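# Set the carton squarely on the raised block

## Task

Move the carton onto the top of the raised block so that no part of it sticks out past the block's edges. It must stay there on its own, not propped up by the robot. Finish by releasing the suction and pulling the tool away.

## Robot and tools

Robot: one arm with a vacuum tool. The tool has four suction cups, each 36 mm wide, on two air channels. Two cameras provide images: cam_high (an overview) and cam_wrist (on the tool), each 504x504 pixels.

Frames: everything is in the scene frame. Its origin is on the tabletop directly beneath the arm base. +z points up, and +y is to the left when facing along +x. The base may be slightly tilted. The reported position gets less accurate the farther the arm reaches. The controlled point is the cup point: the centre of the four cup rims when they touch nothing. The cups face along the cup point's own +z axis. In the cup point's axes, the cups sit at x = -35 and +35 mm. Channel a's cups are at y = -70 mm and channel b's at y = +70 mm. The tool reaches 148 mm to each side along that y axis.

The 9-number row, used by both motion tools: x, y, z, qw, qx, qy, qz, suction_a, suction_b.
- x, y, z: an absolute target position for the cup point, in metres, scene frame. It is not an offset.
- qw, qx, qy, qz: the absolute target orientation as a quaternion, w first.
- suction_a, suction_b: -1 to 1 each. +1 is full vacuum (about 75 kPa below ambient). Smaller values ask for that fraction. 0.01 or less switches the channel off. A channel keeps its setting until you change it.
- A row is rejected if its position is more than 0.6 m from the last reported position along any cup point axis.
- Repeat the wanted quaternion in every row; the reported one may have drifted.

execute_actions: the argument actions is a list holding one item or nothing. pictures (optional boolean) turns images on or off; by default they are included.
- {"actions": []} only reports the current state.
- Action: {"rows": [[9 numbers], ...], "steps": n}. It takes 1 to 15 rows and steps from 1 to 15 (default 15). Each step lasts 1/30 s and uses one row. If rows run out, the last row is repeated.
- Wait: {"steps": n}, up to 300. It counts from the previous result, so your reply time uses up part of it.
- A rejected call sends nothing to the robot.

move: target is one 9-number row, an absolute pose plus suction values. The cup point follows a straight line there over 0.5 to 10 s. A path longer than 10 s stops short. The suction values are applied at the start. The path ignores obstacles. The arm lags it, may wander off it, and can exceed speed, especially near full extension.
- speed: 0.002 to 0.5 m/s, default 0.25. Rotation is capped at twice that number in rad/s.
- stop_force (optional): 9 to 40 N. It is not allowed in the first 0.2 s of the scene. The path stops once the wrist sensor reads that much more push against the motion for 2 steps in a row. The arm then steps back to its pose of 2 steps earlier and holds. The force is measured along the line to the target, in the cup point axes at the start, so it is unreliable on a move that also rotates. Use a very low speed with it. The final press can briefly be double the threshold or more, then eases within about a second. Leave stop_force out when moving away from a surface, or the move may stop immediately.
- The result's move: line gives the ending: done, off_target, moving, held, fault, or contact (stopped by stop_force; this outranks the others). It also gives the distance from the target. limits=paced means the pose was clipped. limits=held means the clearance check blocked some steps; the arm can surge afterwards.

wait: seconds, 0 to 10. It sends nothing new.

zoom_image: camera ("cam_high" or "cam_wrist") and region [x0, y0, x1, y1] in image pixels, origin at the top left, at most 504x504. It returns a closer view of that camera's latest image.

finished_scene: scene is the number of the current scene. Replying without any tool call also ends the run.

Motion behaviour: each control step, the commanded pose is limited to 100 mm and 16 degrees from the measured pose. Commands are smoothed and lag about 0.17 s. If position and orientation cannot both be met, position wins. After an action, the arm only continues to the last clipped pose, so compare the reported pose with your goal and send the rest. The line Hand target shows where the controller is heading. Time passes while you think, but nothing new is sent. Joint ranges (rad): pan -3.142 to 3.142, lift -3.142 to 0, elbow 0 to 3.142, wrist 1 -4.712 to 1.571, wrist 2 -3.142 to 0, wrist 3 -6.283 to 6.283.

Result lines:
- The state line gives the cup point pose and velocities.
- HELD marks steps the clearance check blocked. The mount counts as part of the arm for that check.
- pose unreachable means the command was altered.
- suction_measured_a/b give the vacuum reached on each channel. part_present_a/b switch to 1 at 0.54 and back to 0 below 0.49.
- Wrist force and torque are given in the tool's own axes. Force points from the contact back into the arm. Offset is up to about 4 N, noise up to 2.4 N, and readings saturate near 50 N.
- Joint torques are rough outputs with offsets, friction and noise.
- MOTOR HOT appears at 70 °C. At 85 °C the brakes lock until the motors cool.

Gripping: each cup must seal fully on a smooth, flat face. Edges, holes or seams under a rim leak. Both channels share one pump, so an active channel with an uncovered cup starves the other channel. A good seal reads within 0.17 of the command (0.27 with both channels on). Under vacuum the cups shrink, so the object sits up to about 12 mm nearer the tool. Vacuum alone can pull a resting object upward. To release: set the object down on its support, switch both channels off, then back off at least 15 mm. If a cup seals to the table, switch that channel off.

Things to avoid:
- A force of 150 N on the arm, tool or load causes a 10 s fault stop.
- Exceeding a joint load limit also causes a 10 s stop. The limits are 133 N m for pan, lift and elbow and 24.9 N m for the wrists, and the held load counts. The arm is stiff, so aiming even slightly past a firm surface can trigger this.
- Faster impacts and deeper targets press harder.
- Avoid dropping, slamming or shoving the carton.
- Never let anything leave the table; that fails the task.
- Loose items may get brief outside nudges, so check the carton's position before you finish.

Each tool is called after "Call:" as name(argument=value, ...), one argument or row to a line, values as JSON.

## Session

Call:
execute_actions(
  actions=[],
)

Scene clock: 0.00 s of 5300.00 s.
end_effector_position=(+0.4294, -0.0082, +0.4006) suction_measured_a=0.00 part_present_a=0 suction_measured_b=0.00 part_present_b=0 end_effector_quat_wxyz=(-0.001, +0.009, +1.000, -0.000) end_effector_velocity=(-0.000, -0.000, -0.000) end_effector_angular_velocity=(+0.001, +0.001, +0.000)
Joint positions: [-0.316 -1.768  1.731 -1.533 -1.572  1.255]
Joint velocities: [-0.001 -0.    -0.     0.001  0.    -0.001]
Joint torques (N m, as the arm reports them, + toward a larger angle): no reading
Wrist force (N, on the end effector, along its own x y z axes, offset not removed): no reading
Wrist torque (N m, same axes, about the end effector's origin, offset not removed): no reading
Hand target: +0.429, -0.008, +0.401; -0.001, +0.009, +1.000, -0.000

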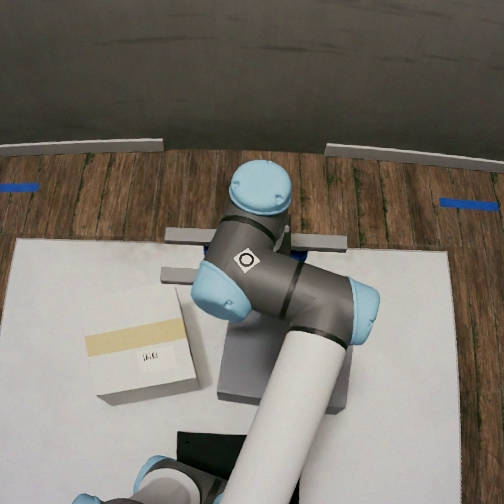

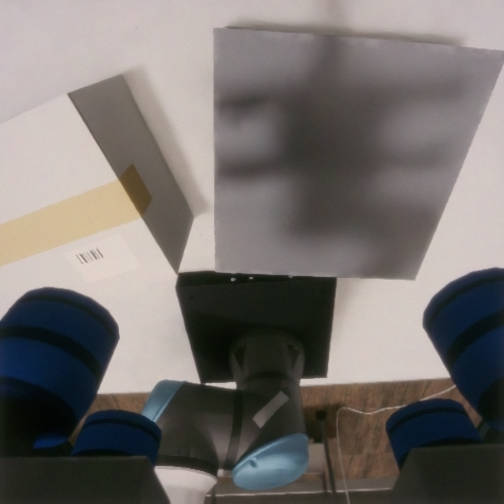

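Call:
zoom_image(
  camera="cam_high",
  region=[60,270,220,430],
)

Region (60, 270, 220, 430) of cam_high's 504x504 image, scaled by 3.150, with more detail than that image has.

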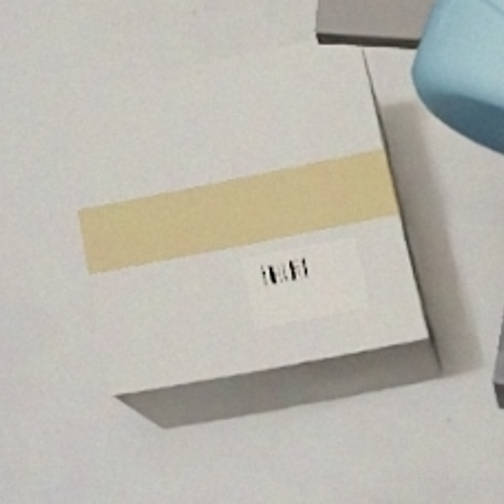

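Call:
move(
  target=[0.348,0.248,0.3,0,-0.148,0.989,0,0,0],
  speed=0.4,
)

Scene clock: 10.37 s of 5300.00 s.
end_effector_position=(+0.3481, +0.2481, +0.3000) suction_measured_a=0.00 part_present_a=0 suction_measured_b=0.00 part_present_b=0 end_effector_quat_wxyz=(+0.000, -0.148, +0.989, -0.000) end_effector_velocity=(-0.000, +0.002, -0.001) end_effector_angular_velocity=(-0.000, +0.001, +0.002)
Joint positions: [ 0.321 -1.75   1.976 -1.797 -1.572  1.577]
Joint velocities: [ 0.004  0.003 -0.001 -0.001 -0.     0.002]
Joint torques (N m, as the arm reports them, + toward a larger angle): [ 13.55  -8.8  -37.79  -4.5   -2.53   2.12]
Wrist force (N, on the end effector, along its own x y z axes, offset not removed): [-2.3 -2.6 2.7]
Wrist torque (N m, same axes, about the end effector's origin, offset not removed): [-0.24 0.26 -0.07]
Hand target: +0.348, +0.248, +0.300; +0.000, -0.148, +0.989, -0.000
Off the commanded pose: 0.000 m, 0 deg.
After step 90, 6.00 s passed at rest.
move: done

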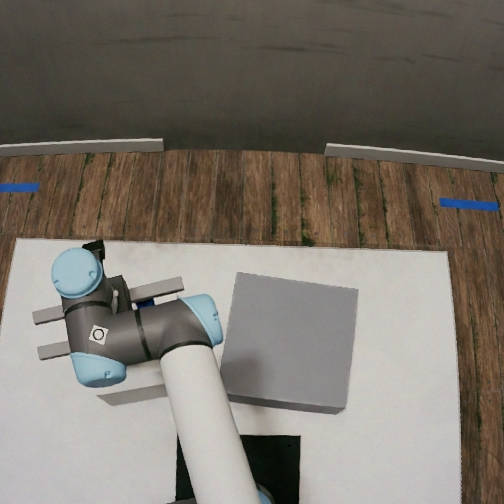

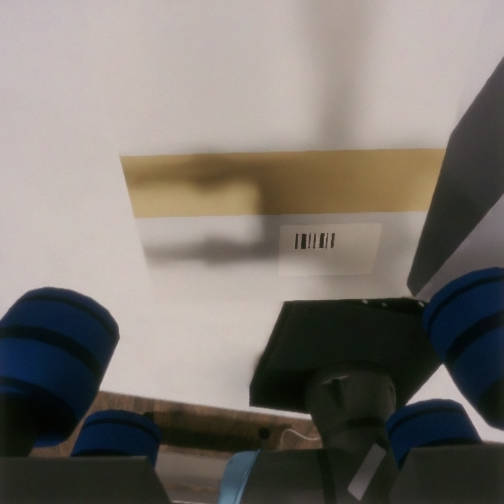

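Call:
move(
  target=[0.366,0.24,0.27,0,0.595,0.804,0,0,0],
  speed=0.4,
)

Scene clock: 17.70 s of 5300.00 s.
end_effector_position=(+0.3661, +0.2399, +0.2700) suction_measured_a=0.00 part_present_a=0 suction_measured_b=0.00 part_present_b=0 end_effector_quat_wxyz=(-0.000, +0.595, +0.804, +0.000) end_effector_velocity=(-0.000, +0.001, -0.000) end_effector_angular_velocity=(-0.002, +0.000, -0.006)
Joint positions: [ 0.289 -1.703  2.016 -1.884 -1.571  3.115]
Joint velocities: [ 0.002  0.     0.     0.    -0.002  0.009]
Joint torques (N m, as the arm reports them, + toward a larger angle): [ 12.09 -10.59 -22.43  -5.13  -2.24   1.52]
Wrist force (N, on the end effector, along its own x y z axes, offset not removed): [-1.5 -2.9 -1.1]
Wrist torque (N m, same axes, about the end effector's origin, offset not removed): [-0.41 0.10 -0.02]
Hand target: +0.366, +0.240, +0.270; -0.000, +0.595, +0.804, -0.000
Off the commanded pose: 0.000 m, 0 deg.
After step 90, 1.83 s passed at rest.
move: done

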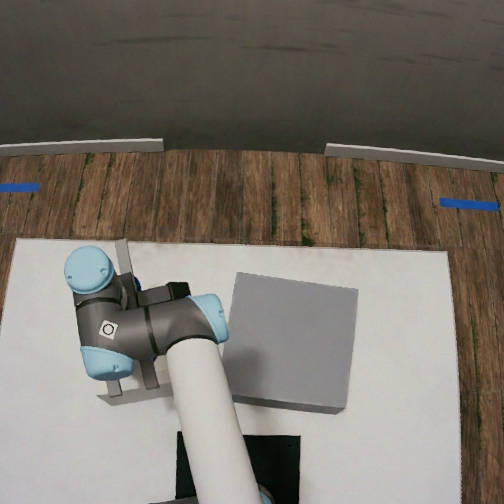

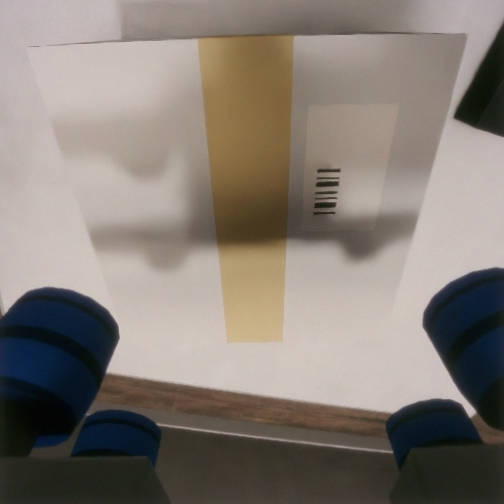

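Call:
move(
  target=[0.376,0.25,0.175,0,0.595,0.804,0,0,0],
  speed=0.2,
)

Call:
move(
  target=[0.376,0.25,0.11,0,0.595,0.804,0,1,1],
  speed=0.015,
  stop_force=12,
)

Call:
zoom_image(
  camera="cam_high",
  region=[200,255,380,435],
)

Scene clock: 22.47 s of 5300.00 s.
end_effector_position=(+0.3760, +0.2500, +0.1751) suction_measured_a=0.00 part_present_a=0 suction_measured_b=0.00 part_present_b=0 end_effector_quat_wxyz=(-0.000, +0.595, +0.804, +0.000) end_effector_velocity=(+0.000, +0.000, -0.002) end_effector_angular_velocity=(-0.000, -0.000, -0.000)
Joint positions: [ 0.306 -1.555  2.149 -2.165 -1.571  3.132]
Joint velocities: [ 0.     0.004  0.001 -0.005 -0.     0.001]
Joint torques (N m, as the arm reports them, + toward a larger angle): [ 11.59 -16.59 -18.93  -5.01   0.02   1.36]
Wrist force (N, on the end effector, along its own x y z axes, offset not removed): [-1.8 -2.4 -0.5]
Wrist torque (N m, same axes, about the end effector's origin, offset not removed): [-0.33 0.18 -0.06]
Hand target: +0.376, +0.250, +0.175; +0.000, +0.595, +0.804, +0.000
Off the commanded pose: 0.000 m, 0 deg.
After step 90, 0.77 s passed at rest.
move: done

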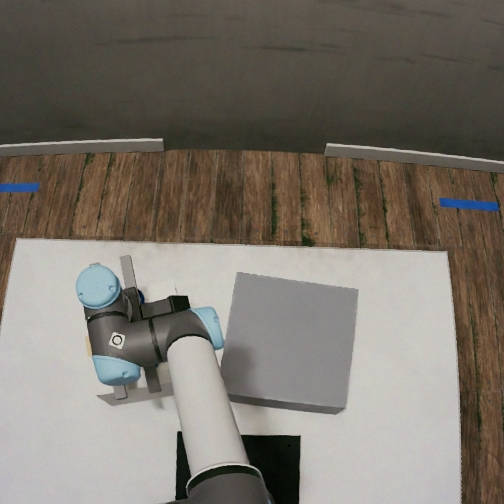

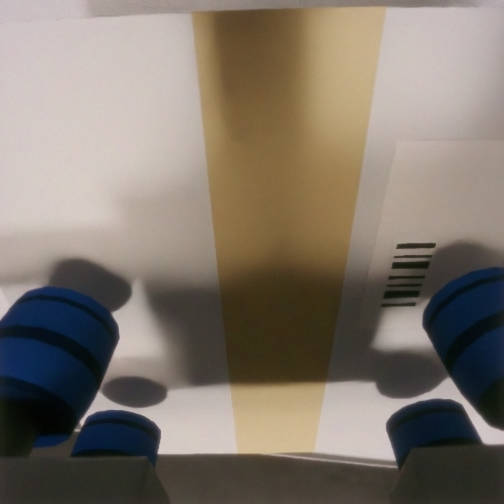

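Scene clock: 25.00 s of 5300.00 s.
end_effector_position=(+0.3761, +0.2500, +0.1426) suction_measured_a=0.99 part_present_a=1 suction_measured_b=0.99 part_present_b=1 end_effector_quat_wxyz=(+0.000, +0.595, +0.804, +0.000) end_effector_velocity=(-0.002, -0.001, +0.001) end_effector_angular_velocity=(-0.002, +0.009, -0.001)
Joint positions: [ 0.306 -1.5    2.194 -2.265 -1.571  3.132]
Joint velocities: [-0.    -0.003 -0.003  0.014  0.001  0.001]
Joint torques (N m, as the arm reports them, + toward a larger angle): [  1.41 -28.4  -16.83   1.02  -0.87  -1.43]
Wrist force (N, on the end effector, along its own x y z axes, offset not removed): [1.0 7.6 -28.6]
Wrist torque (N m, same axes, about the end effector's origin, offset not removed): [1.47 -0.67 -0.11]
Hand target: +0.376, +0.250, +0.143; +0.000, +0.595, +0.804, +0.000
Off the commanded pose: 0.033 m, 0 deg.
move: contact

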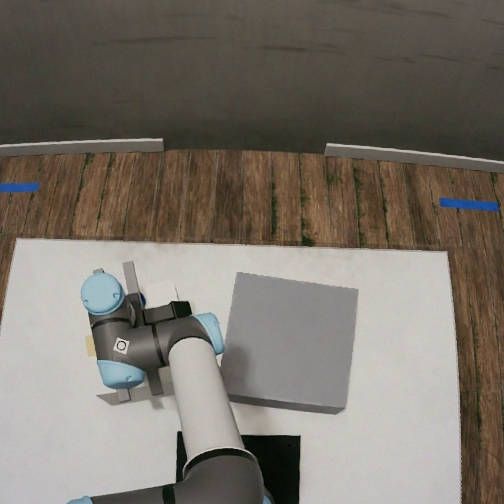

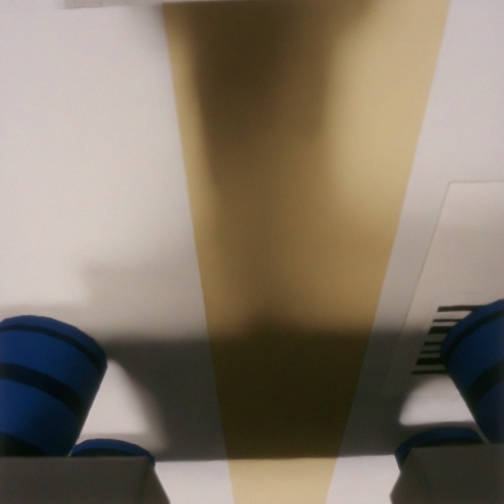

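Region (200, 255, 380, 435) of cam_high's 504x504 image, scaled by 2.800, with more detail than that image has.

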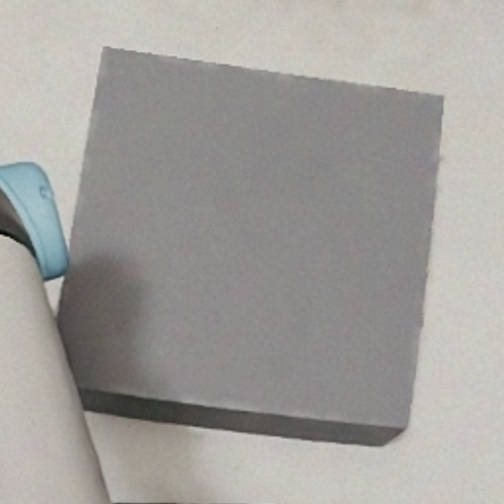

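Call:
move(
  target=[0.376,0.25,0.3,0,0.595,0.804,0,1,1],
  speed=0.15,
)

Call:
move(
  target=[0.387,-0.088,0.3,0,0.737,0.676,0,1,1],
  speed=0.22,
)

Call:
move(
  target=[0.387,-0.088,0.27,0,0.737,0.676,0,1,1],
  speed=0.06,
)

Call:
zoom_image(
  camera="cam_high",
  region=[200,235,400,435],
)

Scene clock: 43.93 s of 5300.00 s.
end_effector_position=(+0.3759, +0.2501, +0.3000) suction_measured_a=1.00 part_present_a=1 suction_measured_b=1.00 part_present_b=1 end_effector_quat_wxyz=(-0.000, +0.595, +0.804, +0.000) end_effector_velocity=(-0.000, +0.000, +0.002) end_effector_angular_velocity=(+0.000, +0.001, -0.000)
Joint positions: [ 0.306 -1.688  1.924 -1.807 -1.571  3.132]
Joint velocities: [ 0.    -0.001 -0.004  0.005  0.     0.001]
Joint torques (N m, as the arm reports them, + toward a larger angle): [-12.43 -45.91 -47.43  -3.35  -0.01  -1.49]
Wrist force (N, on the end effector, along its own x y z axes, offset not removed): [0.1 -2.4 19.1]
Wrist torque (N m, same axes, about the end effector's origin, offset not removed): [-0.32 -0.11 0.01]
Hand target: +0.376, +0.250, +0.300; +0.000, +0.595, +0.804, +0.000
Off the commanded pose: 0.000 m, 0 deg.
move: done

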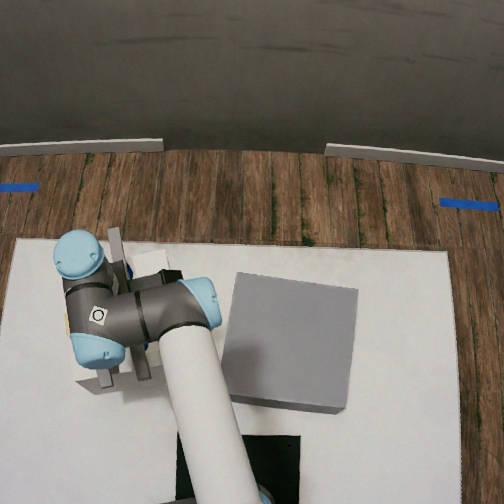

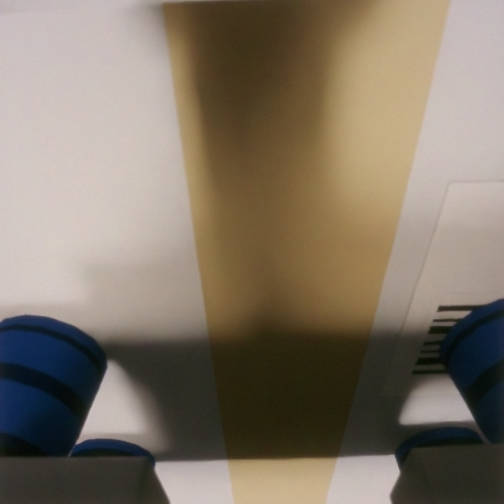

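Scene clock: 46.00 s of 5300.00 s.
end_effector_position=(+0.3868, -0.0882, +0.3001) suction_measured_a=1.00 part_present_a=1 suction_measured_b=1.00 part_present_b=1 end_effector_quat_wxyz=(-0.000, +0.737, +0.676, -0.000) end_effector_velocity=(+0.000, -0.002, -0.000) end_effector_angular_velocity=(+0.000, -0.000, +0.001)
Joint positions: [-0.548 -1.832  2.037 -1.775 -1.571  2.661]
Joint velocities: [-0.004  0.002 -0.001 -0.001  0.001 -0.005]
Joint torques (N m, as the arm reports them, + toward a larger angle): [-11.79 -11.79 -47.03  -6.85   2.48  -1.54]
Wrist force (N, on the end effector, along its own x y z axes, offset not removed): [-2.6 -3.4 20.7]
Wrist torque (N m, same axes, about the end effector's origin, offset not removed): [-0.38 0.22 0.04]
Hand target: +0.387, -0.088, +0.300; -0.000, +0.737, +0.676, -0.000
Off the commanded pose: 0.000 m, 0 deg.
move: done

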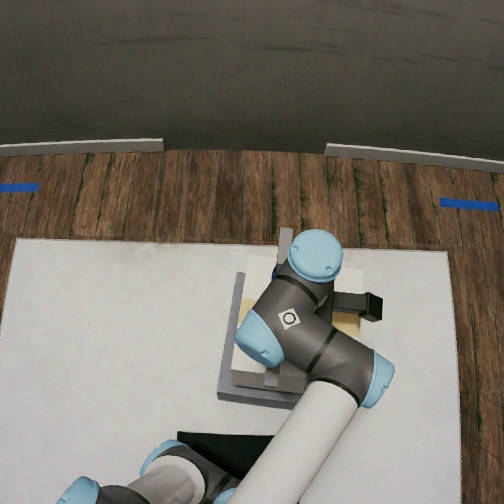

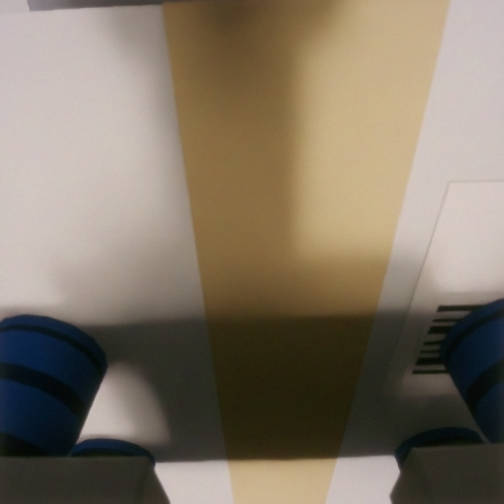

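Scene clock: 46.87 s of 5300.00 s.
end_effector_position=(+0.3870, -0.0880, +0.2701) suction_measured_a=1.00 part_present_a=1 suction_measured_b=1.00 part_present_b=1 end_effector_quat_wxyz=(-0.000, +0.737, +0.676, +0.000) end_effector_velocity=(+0.000, -0.000, -0.001) end_effector_angular_velocity=(-0.000, -0.002, -0.001)
Joint positions: [-0.548 -1.813  2.102 -1.86  -1.571  2.662]
Joint velocities: [-0.     0.001  0.003 -0.006  0.001  0.001]
Joint torques (N m, as the arm reports them, + toward a larger angle): [ 12.46 -11.76 -32.66  -6.69  -1.5    1.41]
Wrist force (N, on the end effector, along its own x y z axes, offset not removed): [-1.3 -3.1 19.1]
Wrist torque (N m, same axes, about the end effector's origin, offset not removed): [-0.38 0.11 -0.03]
Hand target: +0.387, -0.088, +0.270; -0.000, +0.737, +0.676, -0.000
Off the commanded pose: 0.000 m, 0 deg.
move: done

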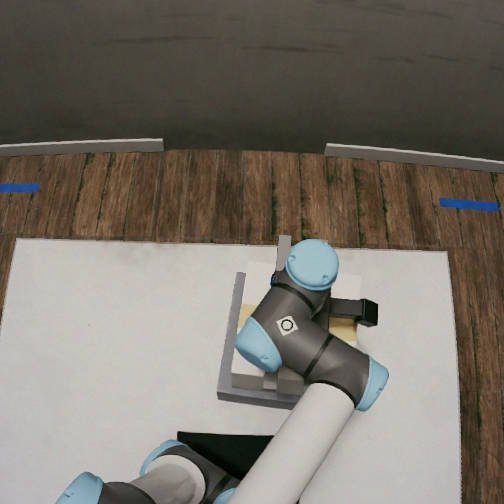

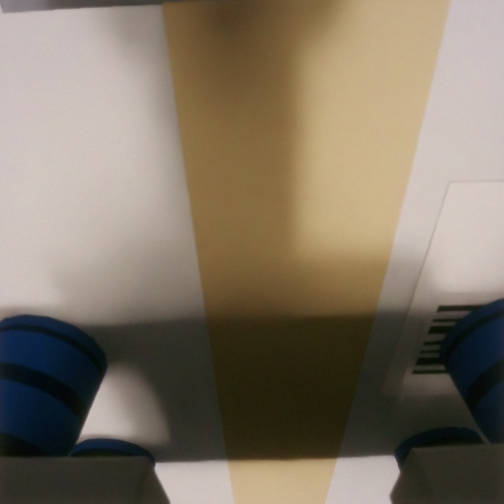

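Region (200, 235, 400, 435) of cam_high's 504x504 image, scaled by 2.520, with more detail than that image has.

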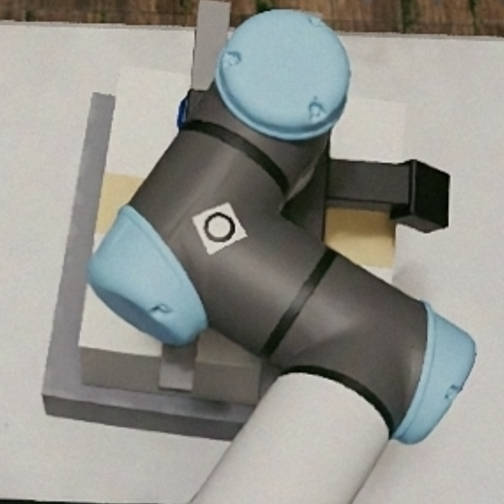

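Call:
move(
  target=[0.39,-0.083,0.268,0,0.737,0.676,0,1,1],
  speed=0.03,
)

Call:
move(
  target=[0.39,-0.083,0.22,0,0.737,0.676,0,1,1],
  speed=0.012,
  stop_force=15,
)

Call:
zoom_image(
  camera="cam_high",
  region=[200,235,400,435],
)

Scene clock: 51.20 s of 5300.00 s.
end_effector_position=(+0.3899, -0.0831, +0.2680) suction_measured_a=1.00 part_present_a=1 suction_measured_b=1.00 part_present_b=1 end_effector_quat_wxyz=(+0.000, +0.737, +0.676, +0.000) end_effector_velocity=(+0.001, +0.001, -0.001) end_effector_angular_velocity=(+0.000, +0.001, -0.002)
Joint positions: [-0.532 -1.806  2.103 -1.868 -1.571  2.677]
Joint velocities: [ 0.004  0.002 -0.    -0.001  0.     0.006]
Joint torques (N m, as the arm reports them, + toward a larger angle): [ 13.91 -13.61 -32.51  -7.22  -1.67   1.33]
Wrist force (N, on the end effector, along its own x y z axes, offset not removed): [1.2 -2.8 21.6]
Wrist torque (N m, same axes, about the end effector's origin, offset not removed): [-0.41 -0.17 -0.04]
Hand target: +0.390, -0.083, +0.268; +0.000, +0.737, +0.676, -0.000
Off the commanded pose: 0.000 m, 0 deg.
move: done

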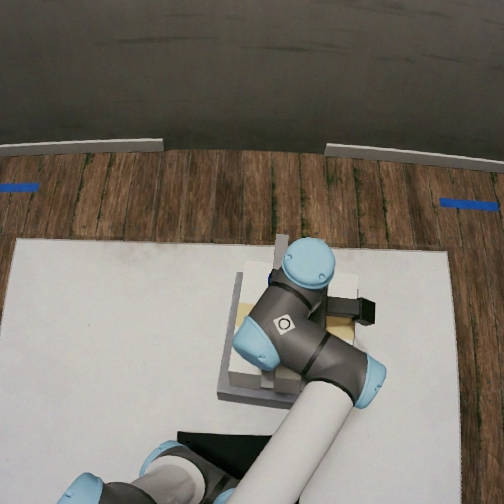

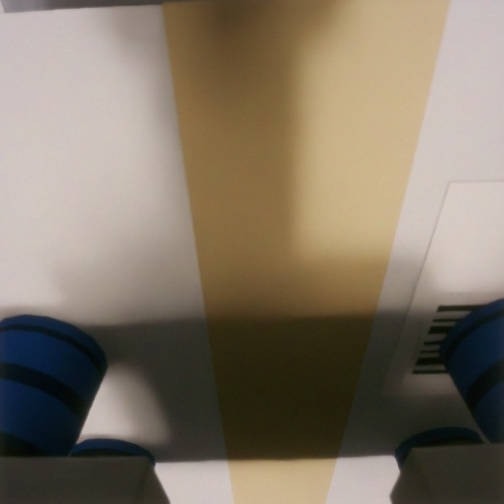

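Scene clock: 52.00 s of 5300.00 s.
end_effector_position=(+0.3900, -0.0831, +0.2628) suction_measured_a=1.00 part_present_a=1 suction_measured_b=1.00 part_present_b=1 end_effector_quat_wxyz=(+0.000, +0.737, +0.676, -0.000) end_effector_velocity=(-0.001, +0.000, +0.001) end_effector_angular_velocity=(+0.003, +0.004, -0.001)
Joint positions: [-0.532 -1.802  2.114 -1.883 -1.571  2.677]
Joint velocities: [-0.     0.    -0.004  0.009 -0.     0.   ]
Joint torques (N m, as the arm reports them, + toward a larger angle): [  3.27 -15.5  -26.81  -1.55  -0.53  -0.98]
Wrist force (N, on the end effector, along its own x y z axes, offset not removed): [6.0 -13.2 -37.2]
Wrist torque (N m, same axes, about the end effector's origin, offset not removed): [0.45 -0.58 0.06]
Hand target: +0.390, -0.083, +0.263; +0.000, +0.737, +0.676, +0.000
Off the commanded pose: 0.043 m, 0 deg.
move: contact

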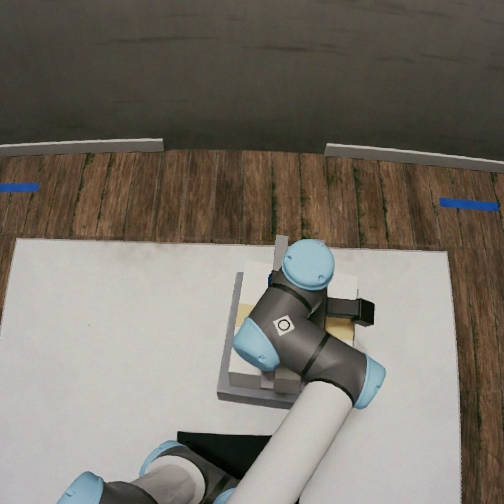

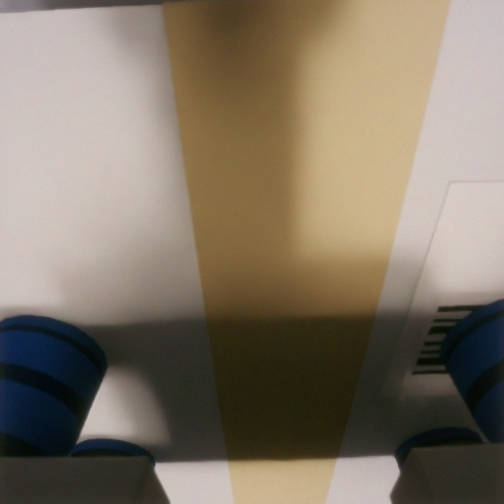

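Region (200, 235, 400, 435) of cam_high's 504x504 image, scaled by 2.520, with more detail than that image has.

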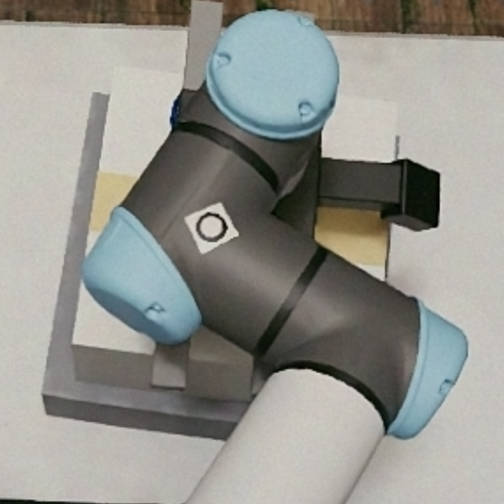

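Call:
execute_actions(
  actions=[
    {"rows":[[0.39,-0.083,0.2645,0,0.737,0.676,0,0,0]],"steps":10},
  ],
  pictures=false,
)

Call:
move(
  target=[0.39,-0.083,0.33,0,0.737,0.676,0,0,0],
  speed=0.1,
)

Call:
move(
  target=[0.3,0.38,0.42,0,0.5,0.866,0,0,0],
  speed=0.35,
)

Call:
zoom_image(
  camera="cam_high",
  region=[200,235,400,435],
)

Scene clock: 55.03 s of 5300.00 s.
end_effector_position=(+0.3900, -0.0831, +0.2647) suction_measured_a=0.00 part_present_a=0 suction_measured_b=0.00 part_present_b=0 end_effector_quat_wxyz=(+0.000, +0.737, +0.676, +0.000) end_effector_velocity=(-0.001, +0.000, -0.000) end_effector_angular_velocity=(+0.002, +0.002, -0.001)
Joint positions: [-0.532 -1.804  2.11  -1.878 -1.571  2.677]
Joint velocities: [ 0.    -0.     0.     0.003  0.     0.001]
Joint torques (N m, as the arm reports them, + toward a larger angle): [12.27 -1.36 -7.87  3.42  2.36  1.28]
Wrist force (N, on the end effector, along its own x y z axes, offset not removed): [-1.7 -6.9 -50.0]
Wrist torque (N m, same axes, about the end effector's origin, offset not removed): [-0.51 0.24 0.04]
Hand target: +0.390, -0.083, +0.265; +0.000, +0.737, +0.676, +0.000
Off the commanded pose: 0.000 m, 0 deg.
Steps of this call (steps 1 to 81: nothing new was sent; steps 82 to 91: all 10 steps of this action). Readings (end_effector_position | what the end effector reports):
82: (+0.3900, -0.0831, +0.2632) | suction_measured_a=0.80 part_present_a=1 suction_measured_b=0.80 part_present_b=1
83: (+0.3900, -0.0831, +0.2635) | suction_measured_a=0.14 part_present_a=0 suction_measured_b=0.14 part_present_b=0
85: (+0.3902, -0.0832, +0.2645) | suction_measured_a=0.00 part_present_a=0 suction_measured_b=0.00 part_present_b=0
89: (+0.3901, -0.0831, +0.2647) | suction_measured_a=0.00 part_present_a=0 suction_measured_b=0.00 part_present_b=0
91: the state above

Scene clock: 56.33 s of 5300.00 s.
end_effector_position=(+0.3900, -0.0829, +0.3299) suction_measured_a=0.00 part_present_a=0 suction_measured_b=0.00 part_present_b=0 end_effector_quat_wxyz=(+0.000, +0.737, +0.676, +0.000) end_effector_velocity=(+0.000, -0.000, +0.002) end_effector_angular_velocity=(-0.000, +0.000, +0.000)
Joint positions: [-0.532 -1.84   1.966 -1.697 -1.571  2.678]
Joint velocities: [ 0.    -0.    -0.004  0.005 -0.     0.   ]
Joint torques (N m, as the arm reports them, + toward a larger angle): [  3.15 -30.47 -39.62  -2.29   2.02  -0.7 ]
Wrist force (N, on the end effector, along its own x y z axes, offset not removed): [-3.4 -2.5 -0.6]
Wrist torque (N m, same axes, about the end effector's origin, offset not removed): [-0.27 0.41 0.01]
Hand target: +0.390, -0.083, +0.330; +0.000, +0.737, +0.676, +0.000
Off the commanded pose: 0.000 m, 0 deg.
move: done

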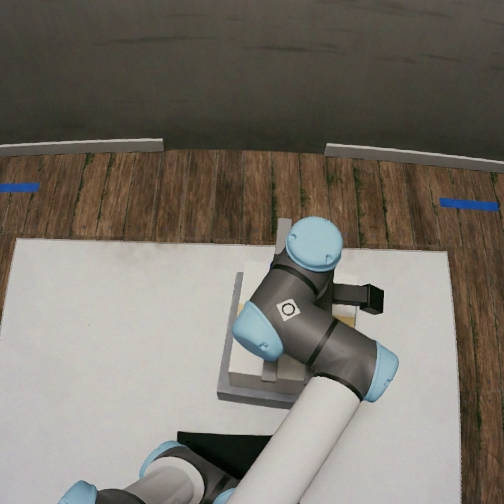

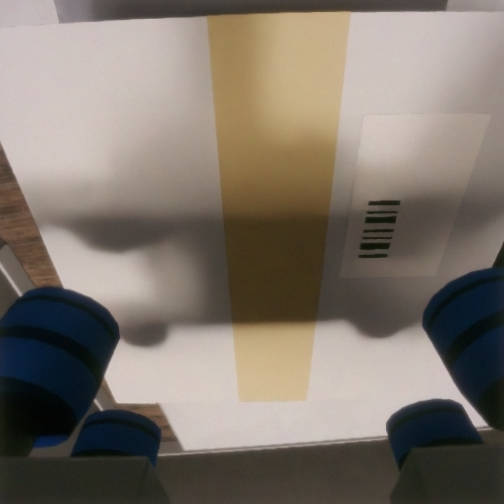

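Scene clock: 58.33 s of 5300.00 s.
end_effector_position=(+0.3001, +0.3803, +0.4199) suction_measured_a=0.00 part_present_a=0 suction_measured_b=0.00 part_present_b=0 end_effector_quat_wxyz=(+0.001, +0.500, +0.866, +0.000) end_effector_velocity=(-0.000, +0.001, +0.000) end_effector_angular_velocity=(-0.002, +0.001, +0.002)
Joint positions: [ 0.643 -1.63   1.564 -1.505 -1.572  3.243]
Joint velocities: [ 0.003  0.004 -0.004  0.003 -0.001  0.001]
Joint torques (N m, as the arm reports them, + toward a larger angle): [ 11.42 -15.86 -36.4   -1.76  -2.27   1.4 ]
Wrist force (N, on the end effector, along its own x y z axes, offset not removed): [-1.8 -4.0 -0.2]
Wrist torque (N m, same axes, about the end effector's origin, offset not removed): [-0.52 0.25 0.05]
Hand target: +0.300, +0.380, +0.420; +0.001, +0.500, +0.866, -0.000
Off the commanded pose: 0.000 m, 0 deg.
move: done

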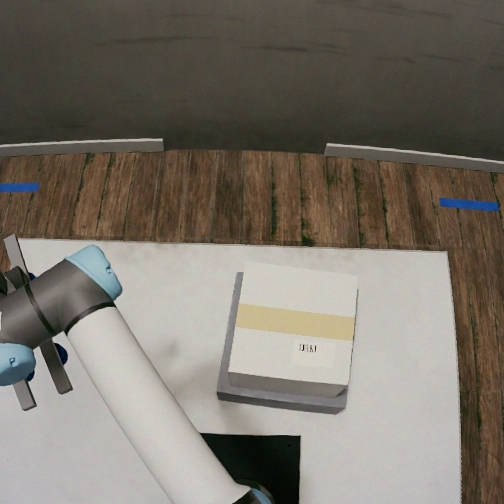

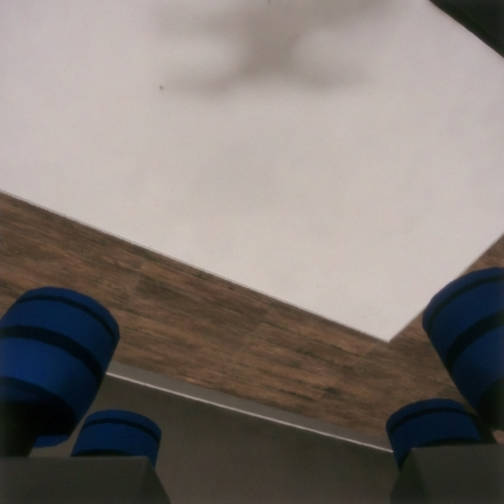

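Region (200, 235, 400, 435) of cam_high's 504x504 image, scaled by 2.520, with more detail than that image has.

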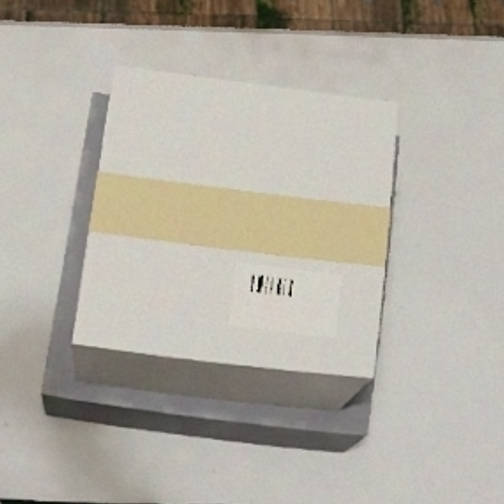

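Call:
finished_scene(
  scene=2,
)

The scene is finished: the task was done.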